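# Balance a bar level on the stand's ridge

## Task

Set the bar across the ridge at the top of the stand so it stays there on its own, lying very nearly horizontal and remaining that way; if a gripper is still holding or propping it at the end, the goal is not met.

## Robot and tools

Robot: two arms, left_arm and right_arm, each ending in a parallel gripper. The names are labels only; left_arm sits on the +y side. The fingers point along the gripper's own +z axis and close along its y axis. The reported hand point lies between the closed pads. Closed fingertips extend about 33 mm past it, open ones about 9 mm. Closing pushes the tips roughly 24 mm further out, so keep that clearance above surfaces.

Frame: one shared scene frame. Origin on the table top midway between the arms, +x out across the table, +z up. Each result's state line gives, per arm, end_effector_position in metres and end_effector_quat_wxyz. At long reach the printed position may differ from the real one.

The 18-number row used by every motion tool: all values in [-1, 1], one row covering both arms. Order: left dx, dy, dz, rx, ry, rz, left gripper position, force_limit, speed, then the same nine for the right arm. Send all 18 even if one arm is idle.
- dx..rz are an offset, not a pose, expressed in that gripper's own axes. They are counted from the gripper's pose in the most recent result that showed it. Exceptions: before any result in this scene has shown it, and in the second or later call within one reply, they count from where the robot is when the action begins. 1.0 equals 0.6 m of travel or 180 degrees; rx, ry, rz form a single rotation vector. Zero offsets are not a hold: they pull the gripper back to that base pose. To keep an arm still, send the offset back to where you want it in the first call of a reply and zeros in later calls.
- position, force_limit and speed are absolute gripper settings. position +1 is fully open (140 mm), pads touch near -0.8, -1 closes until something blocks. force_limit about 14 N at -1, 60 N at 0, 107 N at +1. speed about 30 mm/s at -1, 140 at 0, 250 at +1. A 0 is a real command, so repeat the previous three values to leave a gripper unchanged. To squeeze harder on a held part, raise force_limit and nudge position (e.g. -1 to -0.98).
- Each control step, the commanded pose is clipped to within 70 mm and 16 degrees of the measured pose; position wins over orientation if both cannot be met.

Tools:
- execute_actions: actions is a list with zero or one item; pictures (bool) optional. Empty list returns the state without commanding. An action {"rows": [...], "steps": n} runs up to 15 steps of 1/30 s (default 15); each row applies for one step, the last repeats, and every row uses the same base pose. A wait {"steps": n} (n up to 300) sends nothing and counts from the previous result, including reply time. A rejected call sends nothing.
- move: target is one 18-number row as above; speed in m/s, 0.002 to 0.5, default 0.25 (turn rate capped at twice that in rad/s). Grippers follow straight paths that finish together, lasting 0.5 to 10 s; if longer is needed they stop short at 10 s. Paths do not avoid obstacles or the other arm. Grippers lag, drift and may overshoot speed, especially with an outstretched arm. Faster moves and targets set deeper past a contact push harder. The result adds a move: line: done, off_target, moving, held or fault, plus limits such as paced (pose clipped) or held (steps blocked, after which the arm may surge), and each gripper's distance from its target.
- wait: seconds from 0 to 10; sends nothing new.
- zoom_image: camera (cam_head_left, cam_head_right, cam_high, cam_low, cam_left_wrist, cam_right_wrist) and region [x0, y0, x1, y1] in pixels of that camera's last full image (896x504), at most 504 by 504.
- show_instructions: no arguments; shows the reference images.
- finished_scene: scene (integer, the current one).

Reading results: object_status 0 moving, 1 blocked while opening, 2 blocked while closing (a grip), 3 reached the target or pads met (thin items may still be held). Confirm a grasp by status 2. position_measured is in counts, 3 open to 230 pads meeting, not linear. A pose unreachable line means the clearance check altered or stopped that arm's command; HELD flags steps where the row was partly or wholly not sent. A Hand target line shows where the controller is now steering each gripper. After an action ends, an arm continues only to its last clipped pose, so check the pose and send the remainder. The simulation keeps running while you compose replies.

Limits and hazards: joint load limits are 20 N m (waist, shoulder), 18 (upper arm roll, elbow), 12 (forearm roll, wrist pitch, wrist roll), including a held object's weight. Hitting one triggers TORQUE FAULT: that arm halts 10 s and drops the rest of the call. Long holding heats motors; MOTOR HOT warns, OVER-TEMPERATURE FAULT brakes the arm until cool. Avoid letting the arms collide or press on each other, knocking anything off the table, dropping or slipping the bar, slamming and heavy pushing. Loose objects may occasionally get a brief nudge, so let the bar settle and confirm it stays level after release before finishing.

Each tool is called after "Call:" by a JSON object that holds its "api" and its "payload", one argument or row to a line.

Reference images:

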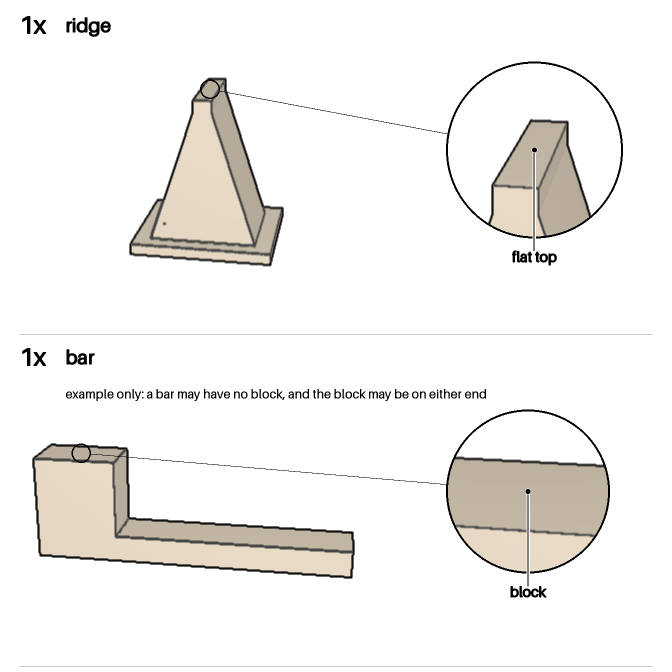

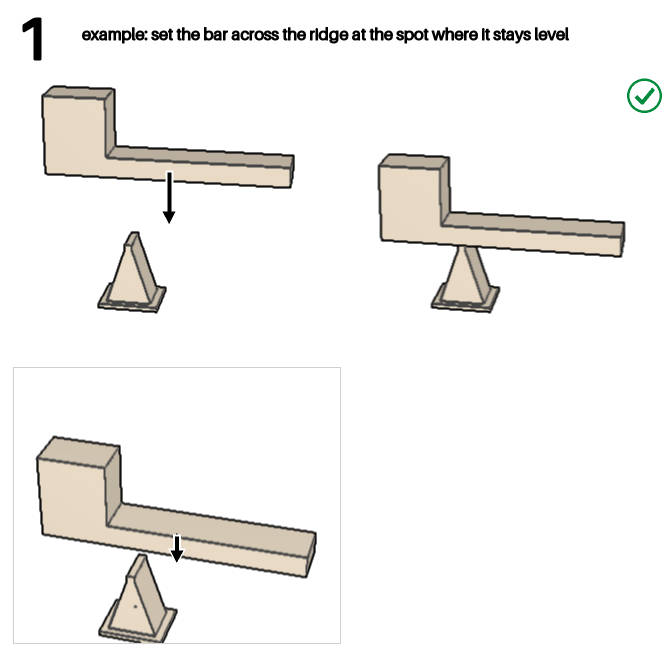

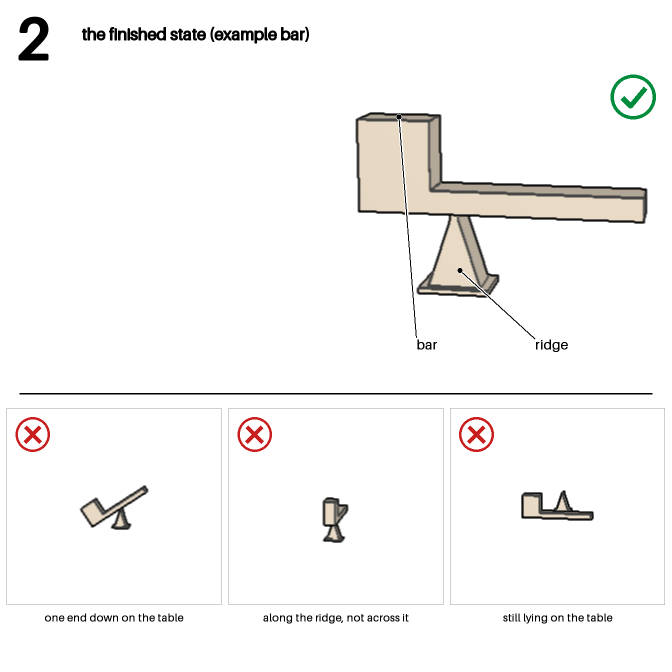

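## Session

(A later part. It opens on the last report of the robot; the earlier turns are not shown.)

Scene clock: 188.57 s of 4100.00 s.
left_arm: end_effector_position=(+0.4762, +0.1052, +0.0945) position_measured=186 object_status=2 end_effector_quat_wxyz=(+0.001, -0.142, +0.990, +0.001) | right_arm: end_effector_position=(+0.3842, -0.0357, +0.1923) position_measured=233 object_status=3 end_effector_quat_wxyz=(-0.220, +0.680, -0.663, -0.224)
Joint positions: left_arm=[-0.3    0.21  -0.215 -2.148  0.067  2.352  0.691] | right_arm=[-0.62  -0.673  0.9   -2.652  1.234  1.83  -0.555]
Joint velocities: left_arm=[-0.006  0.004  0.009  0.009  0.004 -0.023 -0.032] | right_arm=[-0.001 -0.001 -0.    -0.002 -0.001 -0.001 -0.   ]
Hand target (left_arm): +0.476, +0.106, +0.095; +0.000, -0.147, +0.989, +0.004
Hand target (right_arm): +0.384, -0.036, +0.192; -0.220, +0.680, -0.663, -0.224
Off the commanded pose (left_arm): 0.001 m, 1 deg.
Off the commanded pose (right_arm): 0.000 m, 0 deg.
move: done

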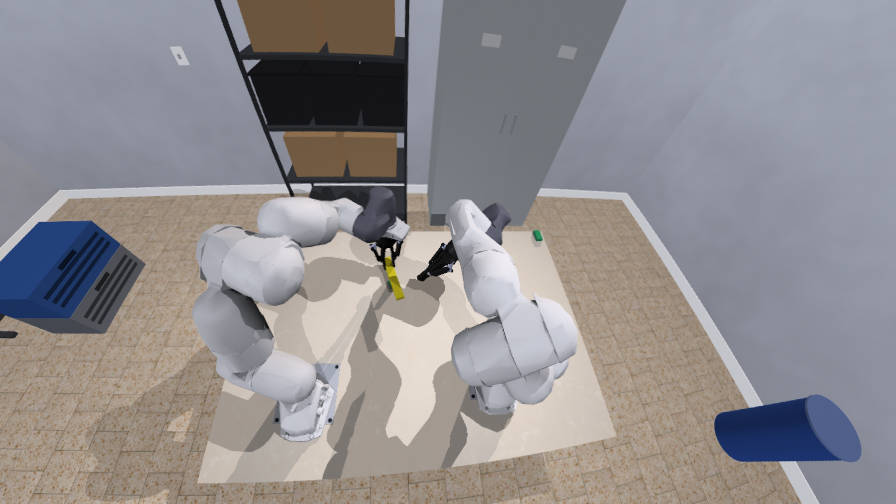

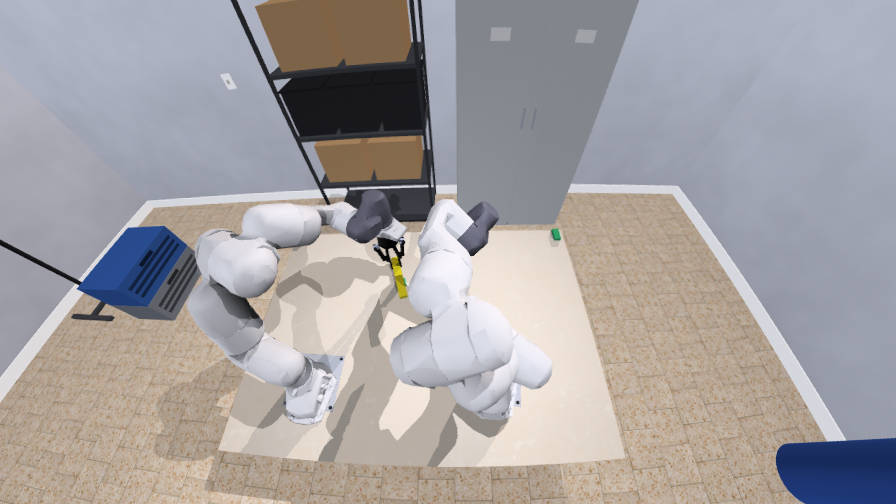

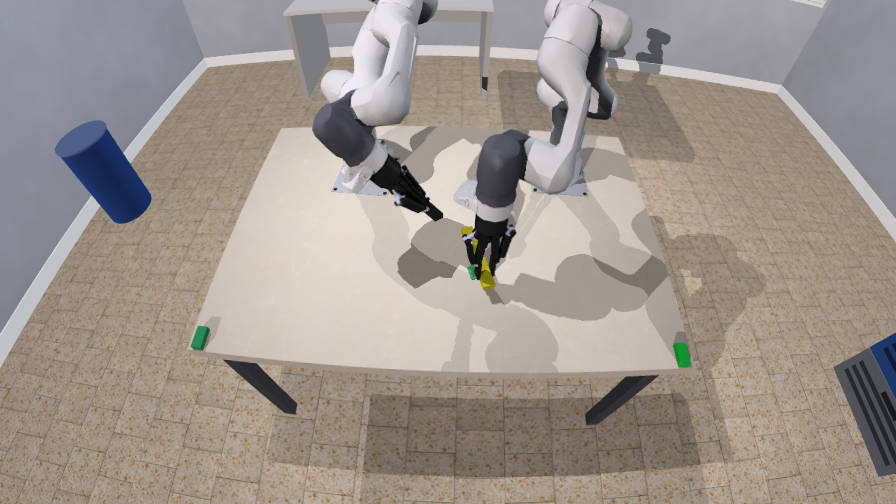

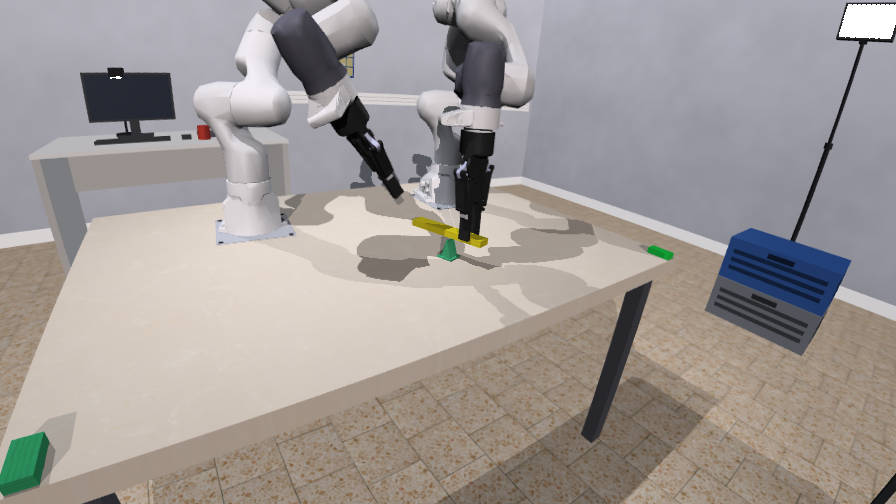

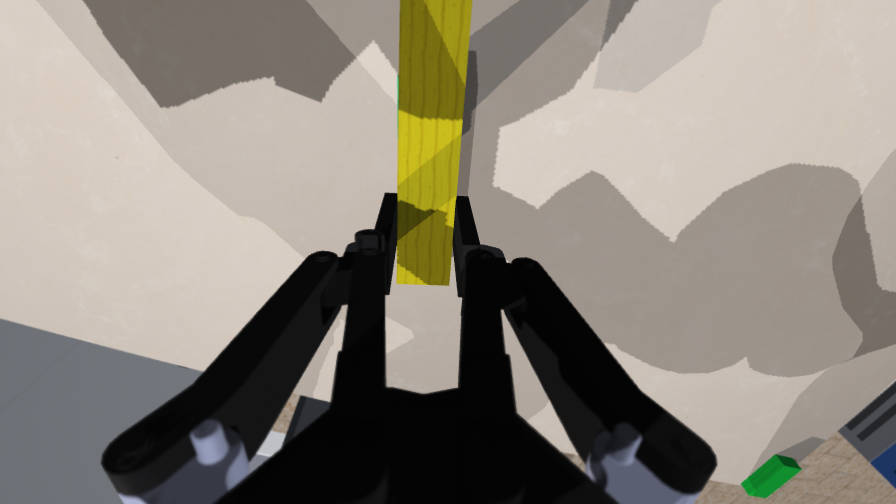

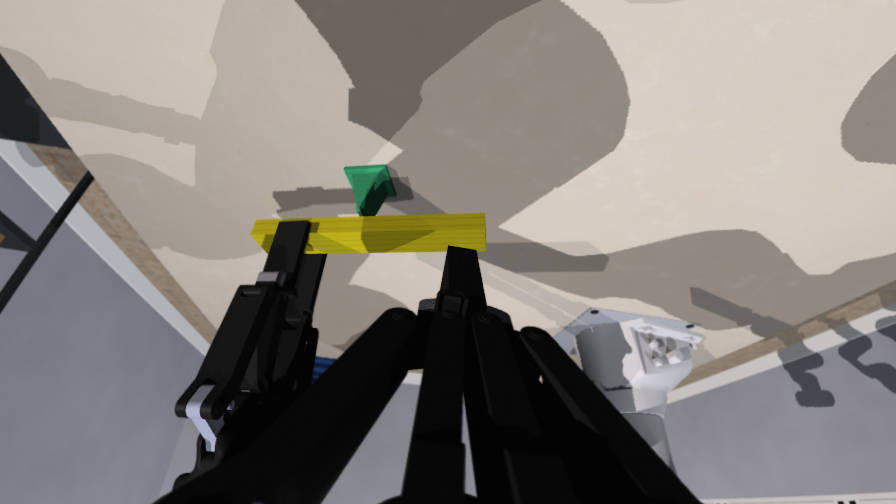

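Call:
{"api": "move", "payload": {
  "target": [0.005,0.002,0.009,0,0,0,-1,0.3,-0.3,0,0,0,0,0,0,-1,0,0],
  "speed": 0.01
}}

Call:
{"api": "move", "payload": {
  "target": [0,0,0.004,0,0,0,-1,0.3,-0.3,0,0,0,0,0,0,-1,0,0],
  "speed": 0.003
}}

Call:
{"api": "zoom_image", "payload": {
  "camera": "cam_low",
  "region": [380,180,520,280]
}}

Scene clock: 195.83 s of 4100.00 s.
left_arm: end_effector_position=(+0.4731, +0.1069, +0.0892) position_measured=186 object_status=2 end_effector_quat_wxyz=(-0.001, -0.146, +0.989, +0.002) | right_arm: end_effector_position=(+0.3842, -0.0357, +0.1923) position_measured=233 object_status=3 end_effector_quat_wxyz=(-0.220, +0.680, -0.663, -0.224)
Joint positions: left_arm=[-0.301  0.212 -0.214 -2.161  0.068  2.363  0.683] | right_arm=[-0.62  -0.673  0.9   -2.652  1.234  1.83  -0.555]
Joint velocities: left_arm=[-0.001 -0.    -0.001  0.     0.     0.01   0.004] | right_arm=[ 0.001  0.    -0.001 -0.     0.     0.001  0.   ]
Hand target (left_arm): +0.473, +0.105, +0.089; +0.001, -0.142, +0.990, +0.002
Hand target (right_arm): +0.384, -0.036, +0.192; -0.220, +0.680, -0.663, -0.224
Off the commanded pose (left_arm): 0.001 m, 0 deg.
Off the commanded pose (right_arm): 0.000 m, 0 deg.
After step 90, 3.47 s passed at rest.
move: done

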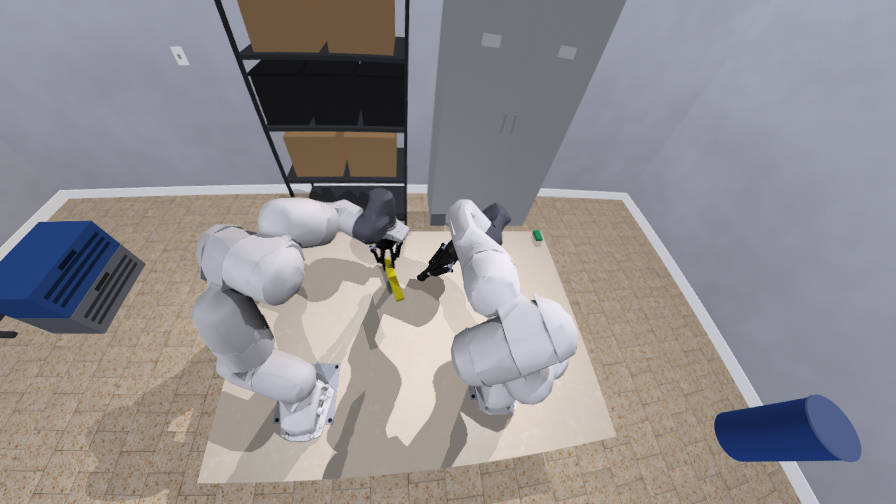

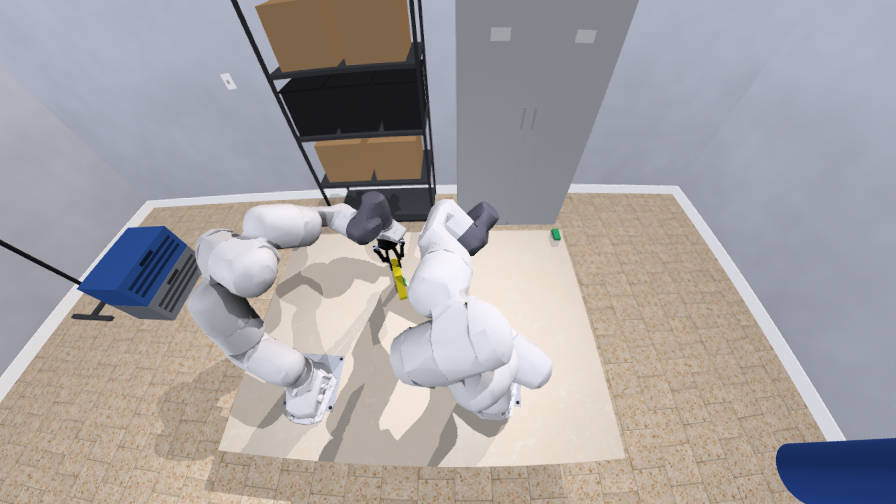

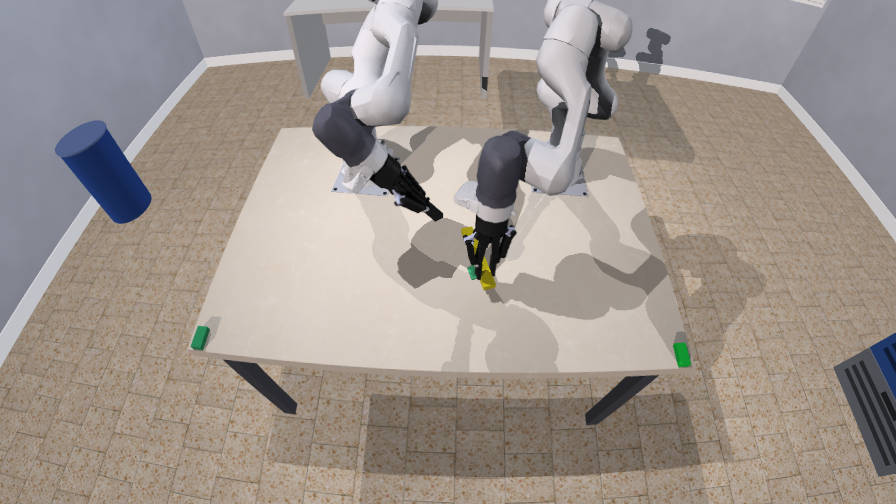

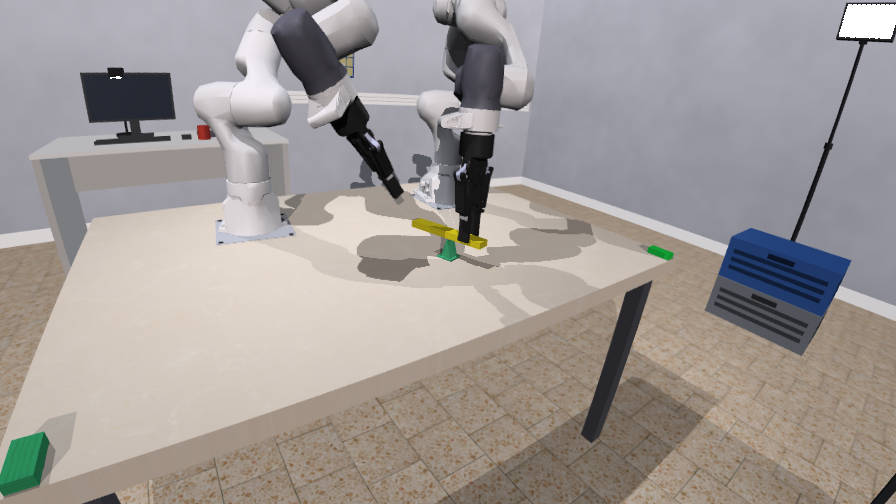

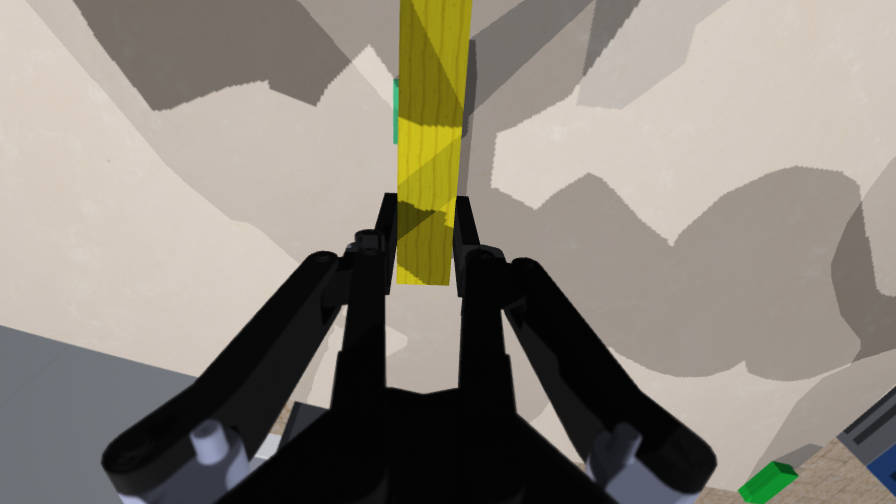

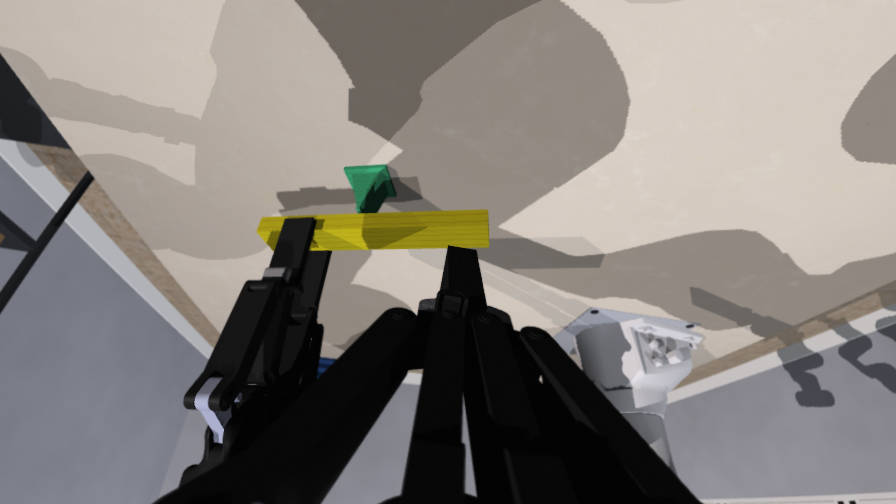

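Scene clock: 196.87 s of 4100.00 s.
left_arm: end_effector_position=(+0.4727, +0.1068, +0.0873) position_measured=186 object_status=2 end_effector_quat_wxyz=(-0.001, -0.146, +0.989, +0.002) | right_arm: end_effector_position=(+0.3842, -0.0357, +0.1923) position_measured=233 object_status=3 end_effector_quat_wxyz=(-0.220, +0.680, -0.663, -0.224)
Joint positions: left_arm=[-0.301  0.216 -0.214 -2.161  0.068  2.366  0.683] | right_arm=[-0.62  -0.673  0.9   -2.652  1.234  1.83  -0.555]
Joint velocities: left_arm=[-0.001  0.    -0.    -0.001 -0.     0.001 -0.   ] | right_arm=[ 0.002  0.001  0.     0.001 -0.    -0.001 -0.   ]
Hand target (left_arm): +0.473, +0.107, +0.087; -0.001, -0.146, +0.989, +0.002
Hand target (right_arm): +0.384, -0.036, +0.192; -0.220, +0.680, -0.663, -0.224
Off the commanded pose (left_arm): 0.001 m, 0 deg.
Off the commanded pose (right_arm): 0.000 m, 0 deg.
move: done

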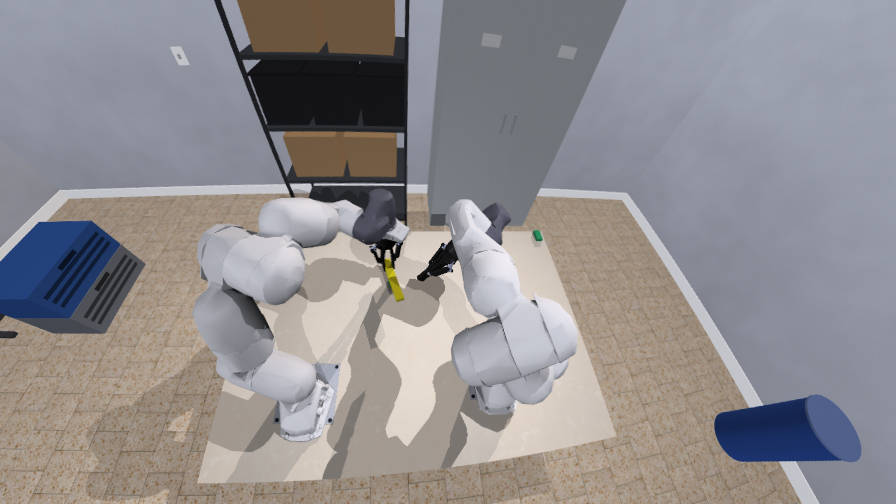

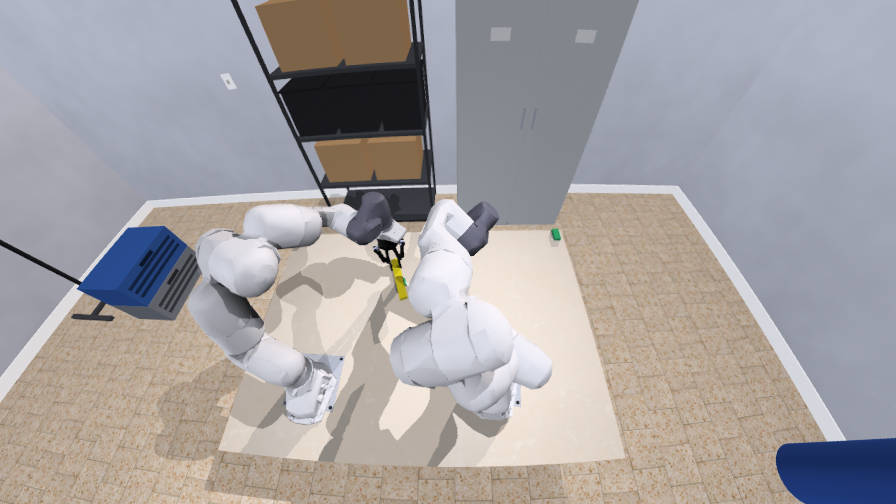

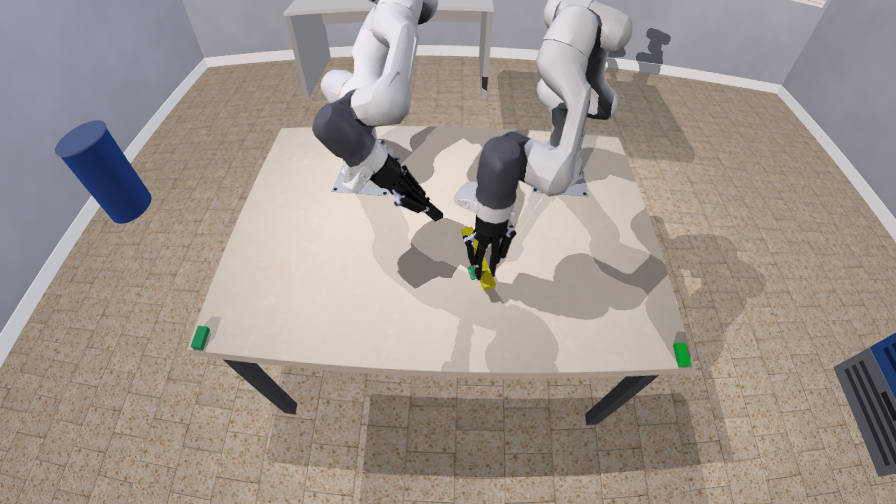

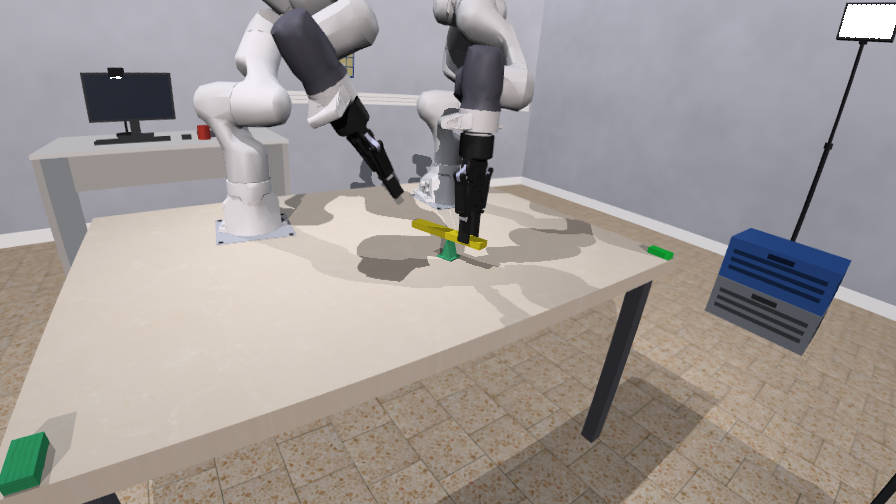

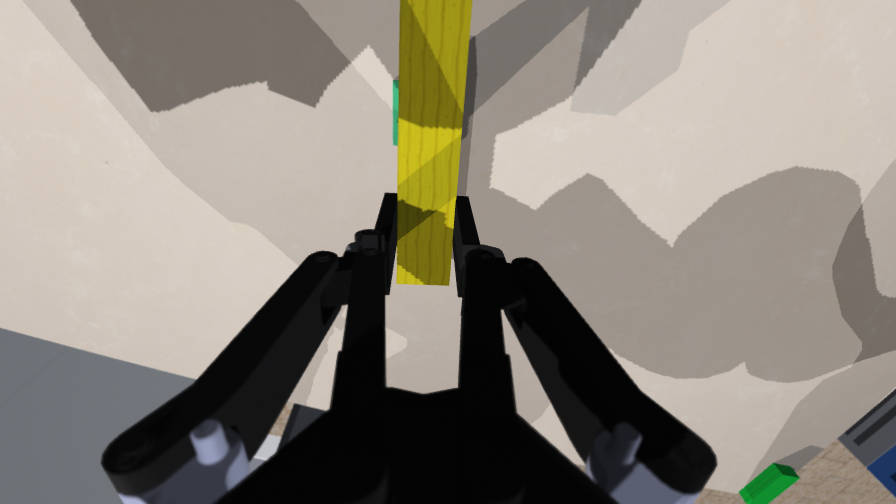

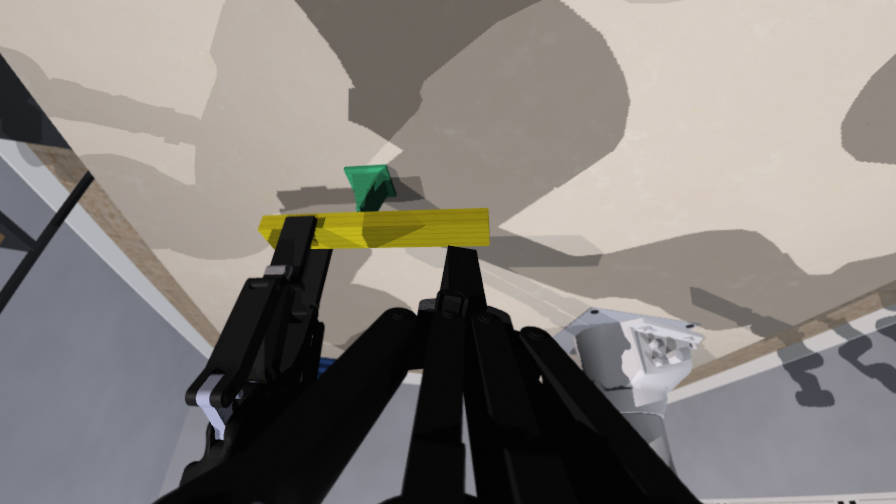

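Region (380, 180, 520, 280) of cam_low's 896x504 image, scaled by 3.600, with more detail than that image has; it fills the top 360 rows of this view, and the rest is white.

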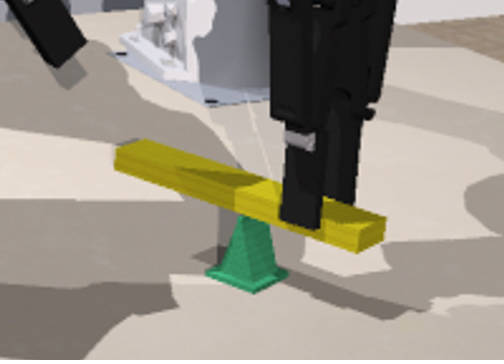

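Pulse open (8 steps) then re-close lightly.

Call:
{"api": "execute_actions", "payload": {
  "actions": [
    {"rows":[[0,0,0,0,0,0,-0.42,0,-0.5,0,0,0,0,0,0,-1,0,0],[0,0,0,0,0,0,-0.42,0,-0.5,0,0,0,0,0,0,-1,0,0],[0,0,0,0,0,0,-0.42,0,-0.5,0,0,0,0,0,0,-1,0,0],[0,0,0,0,0,0,-0.42,0,-0.5,0,0,0,0,0,0,-1,0,0],[0,0,0,0,0,0,-0.42,0,-0.5,0,0,0,0,0,0,-1,0,0],[0,0,0,0,0,0,-0.42,0,-0.5,0,0,0,0,0,0,-1,0,0],[0,0,0,0,0,0,-0.42,0,-0.5,0,0,0,0,0,0,-1,0,0],[0,0,0,0,0,0,-0.42,0,-0.5,0,0,0,0,0,0,-1,0,0],[0,0,0,0,0,0,-0.42,0,-0.5,0,0,0,0,0,0,-1,0,0],[0,0,0,0,0,0,-1,0,-0.5,0,0,0,0,0,0,-1,0,0]],"steps":15}
  ]
}}

Call:
{"api": "zoom_image", "payload": {
  "camera": "cam_low",
  "region": [380,180,520,280]
}}

Scene clock: 202.83 s of 4100.00 s.
left_arm: end_effector_position=(+0.4727, +0.1068, +0.0872) position_measured=185 object_status=0 end_effector_quat_wxyz=(-0.001, -0.146, +0.989, +0.002) | right_arm: end_effector_position=(+0.3842, -0.0357, +0.1923) position_measured=233 object_status=3 end_effector_quat_wxyz=(-0.220, +0.680, -0.663, -0.224)
Joint positions: left_arm=[-0.301  0.216 -0.214 -2.161  0.068  2.366  0.683] | right_arm=[-0.62  -0.673  0.9   -2.652  1.234  1.83  -0.555]
Joint velocities: left_arm=[-0.001  0.     0.     0.001 -0.002 -0.001 -0.001] | right_arm=[ 0.     0.    -0.    -0.002  0.001  0.001  0.002]
Hand target (left_arm): +0.473, +0.107, +0.087; -0.001, -0.146, +0.989, +0.002
Hand target (right_arm): +0.384, -0.036, +0.192; -0.220, +0.680, -0.663, -0.224
Off the commanded pose (left_arm): 0.000 m, 0 deg.
Off the commanded pose (right_arm): 0.000 m, 0 deg.
Steps of this call (steps 1 to 90: nothing new was sent; then 2.47 s passed at rest; steps 91 to 105: all 15 steps of this action). Readings (end_effector_position | what the end effector reports):
91: left_arm (+0.4727, +0.1068, +0.0872) | right_arm (+0.3842, -0.0357, +0.1923) | left_arm position_measured=186 object_status=0 | right_arm position_measured=233 object_status=3
92: left_arm (+0.4727, +0.1068, +0.0872) | right_arm (+0.3842, -0.0357, +0.1923) | left_arm position_measured=186 object_status=0 | right_arm position_measured=233 object_status=3
94: left_arm (+0.4727, +0.1068, +0.0872) | right_arm (+0.3842, -0.0357, +0.1923) | left_arm position_measured=182 object_status=0 | right_arm position_measured=233 object_status=3
98: left_arm (+0.4727, +0.1068, +0.0872) | right_arm (+0.3842, -0.0357, +0.1923) | left_arm position_measured=182 object_status=0 | right_arm position_measured=233 object_status=3
105: the state above

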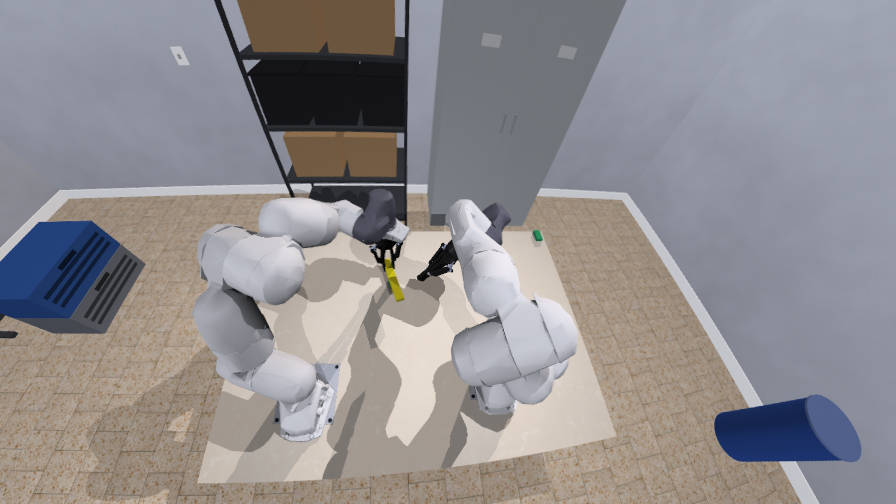

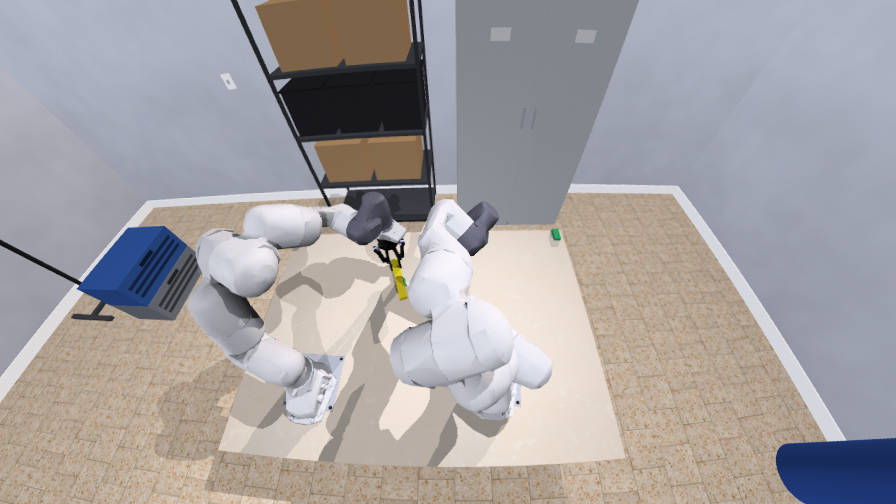

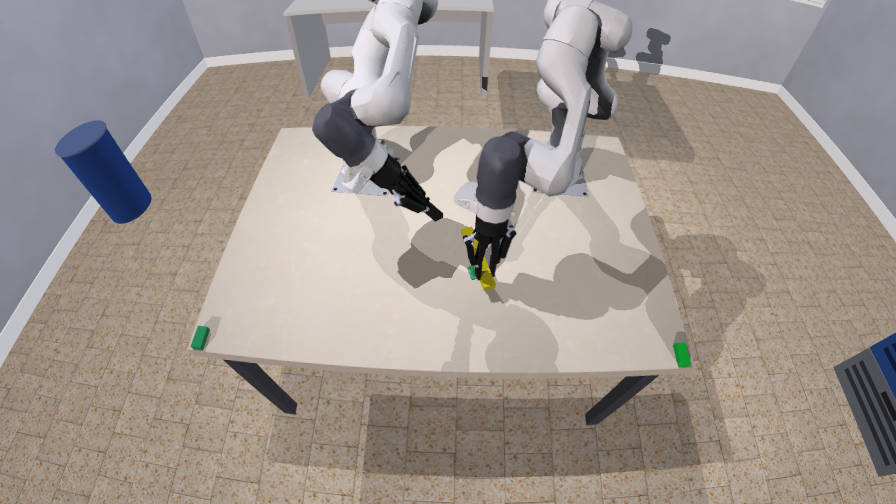

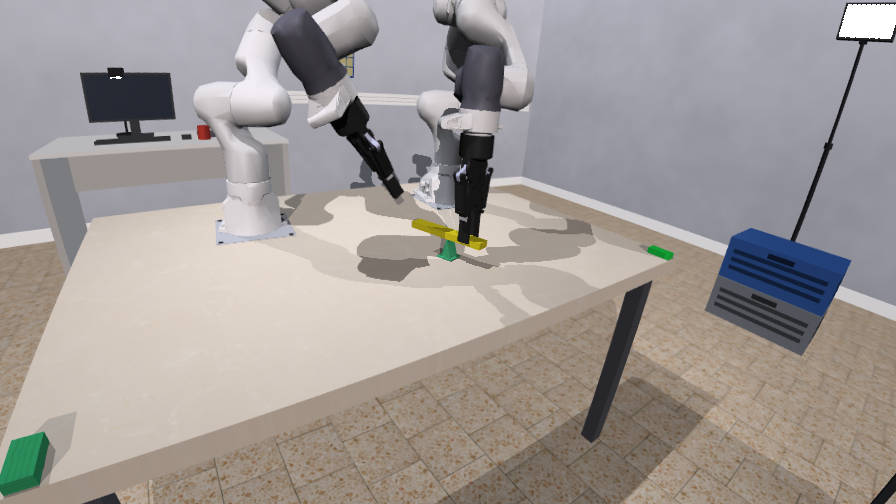

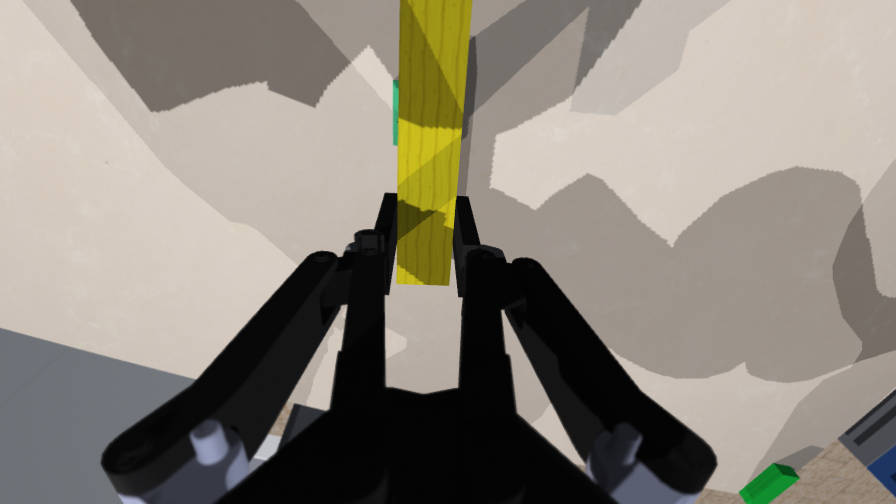

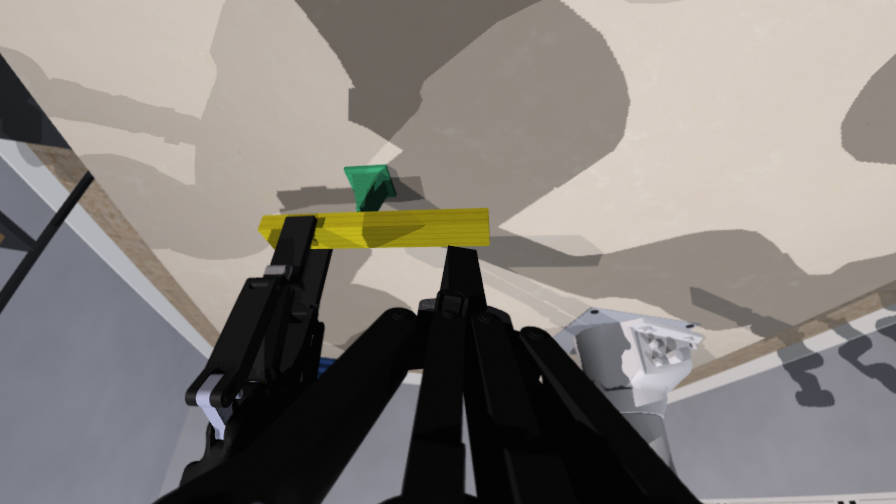

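Region (380, 180, 520, 280) of cam_low's 896x504 image, scaled by 3.600, with more detail than that image has; it fills the top 360 rows of this view, and the rest is white.

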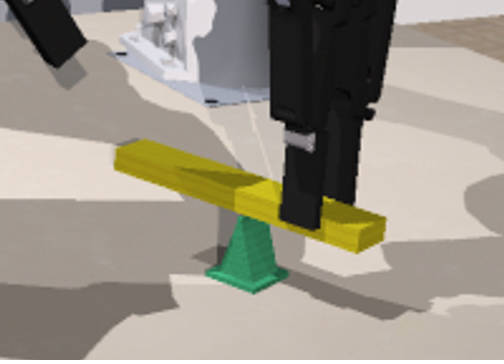

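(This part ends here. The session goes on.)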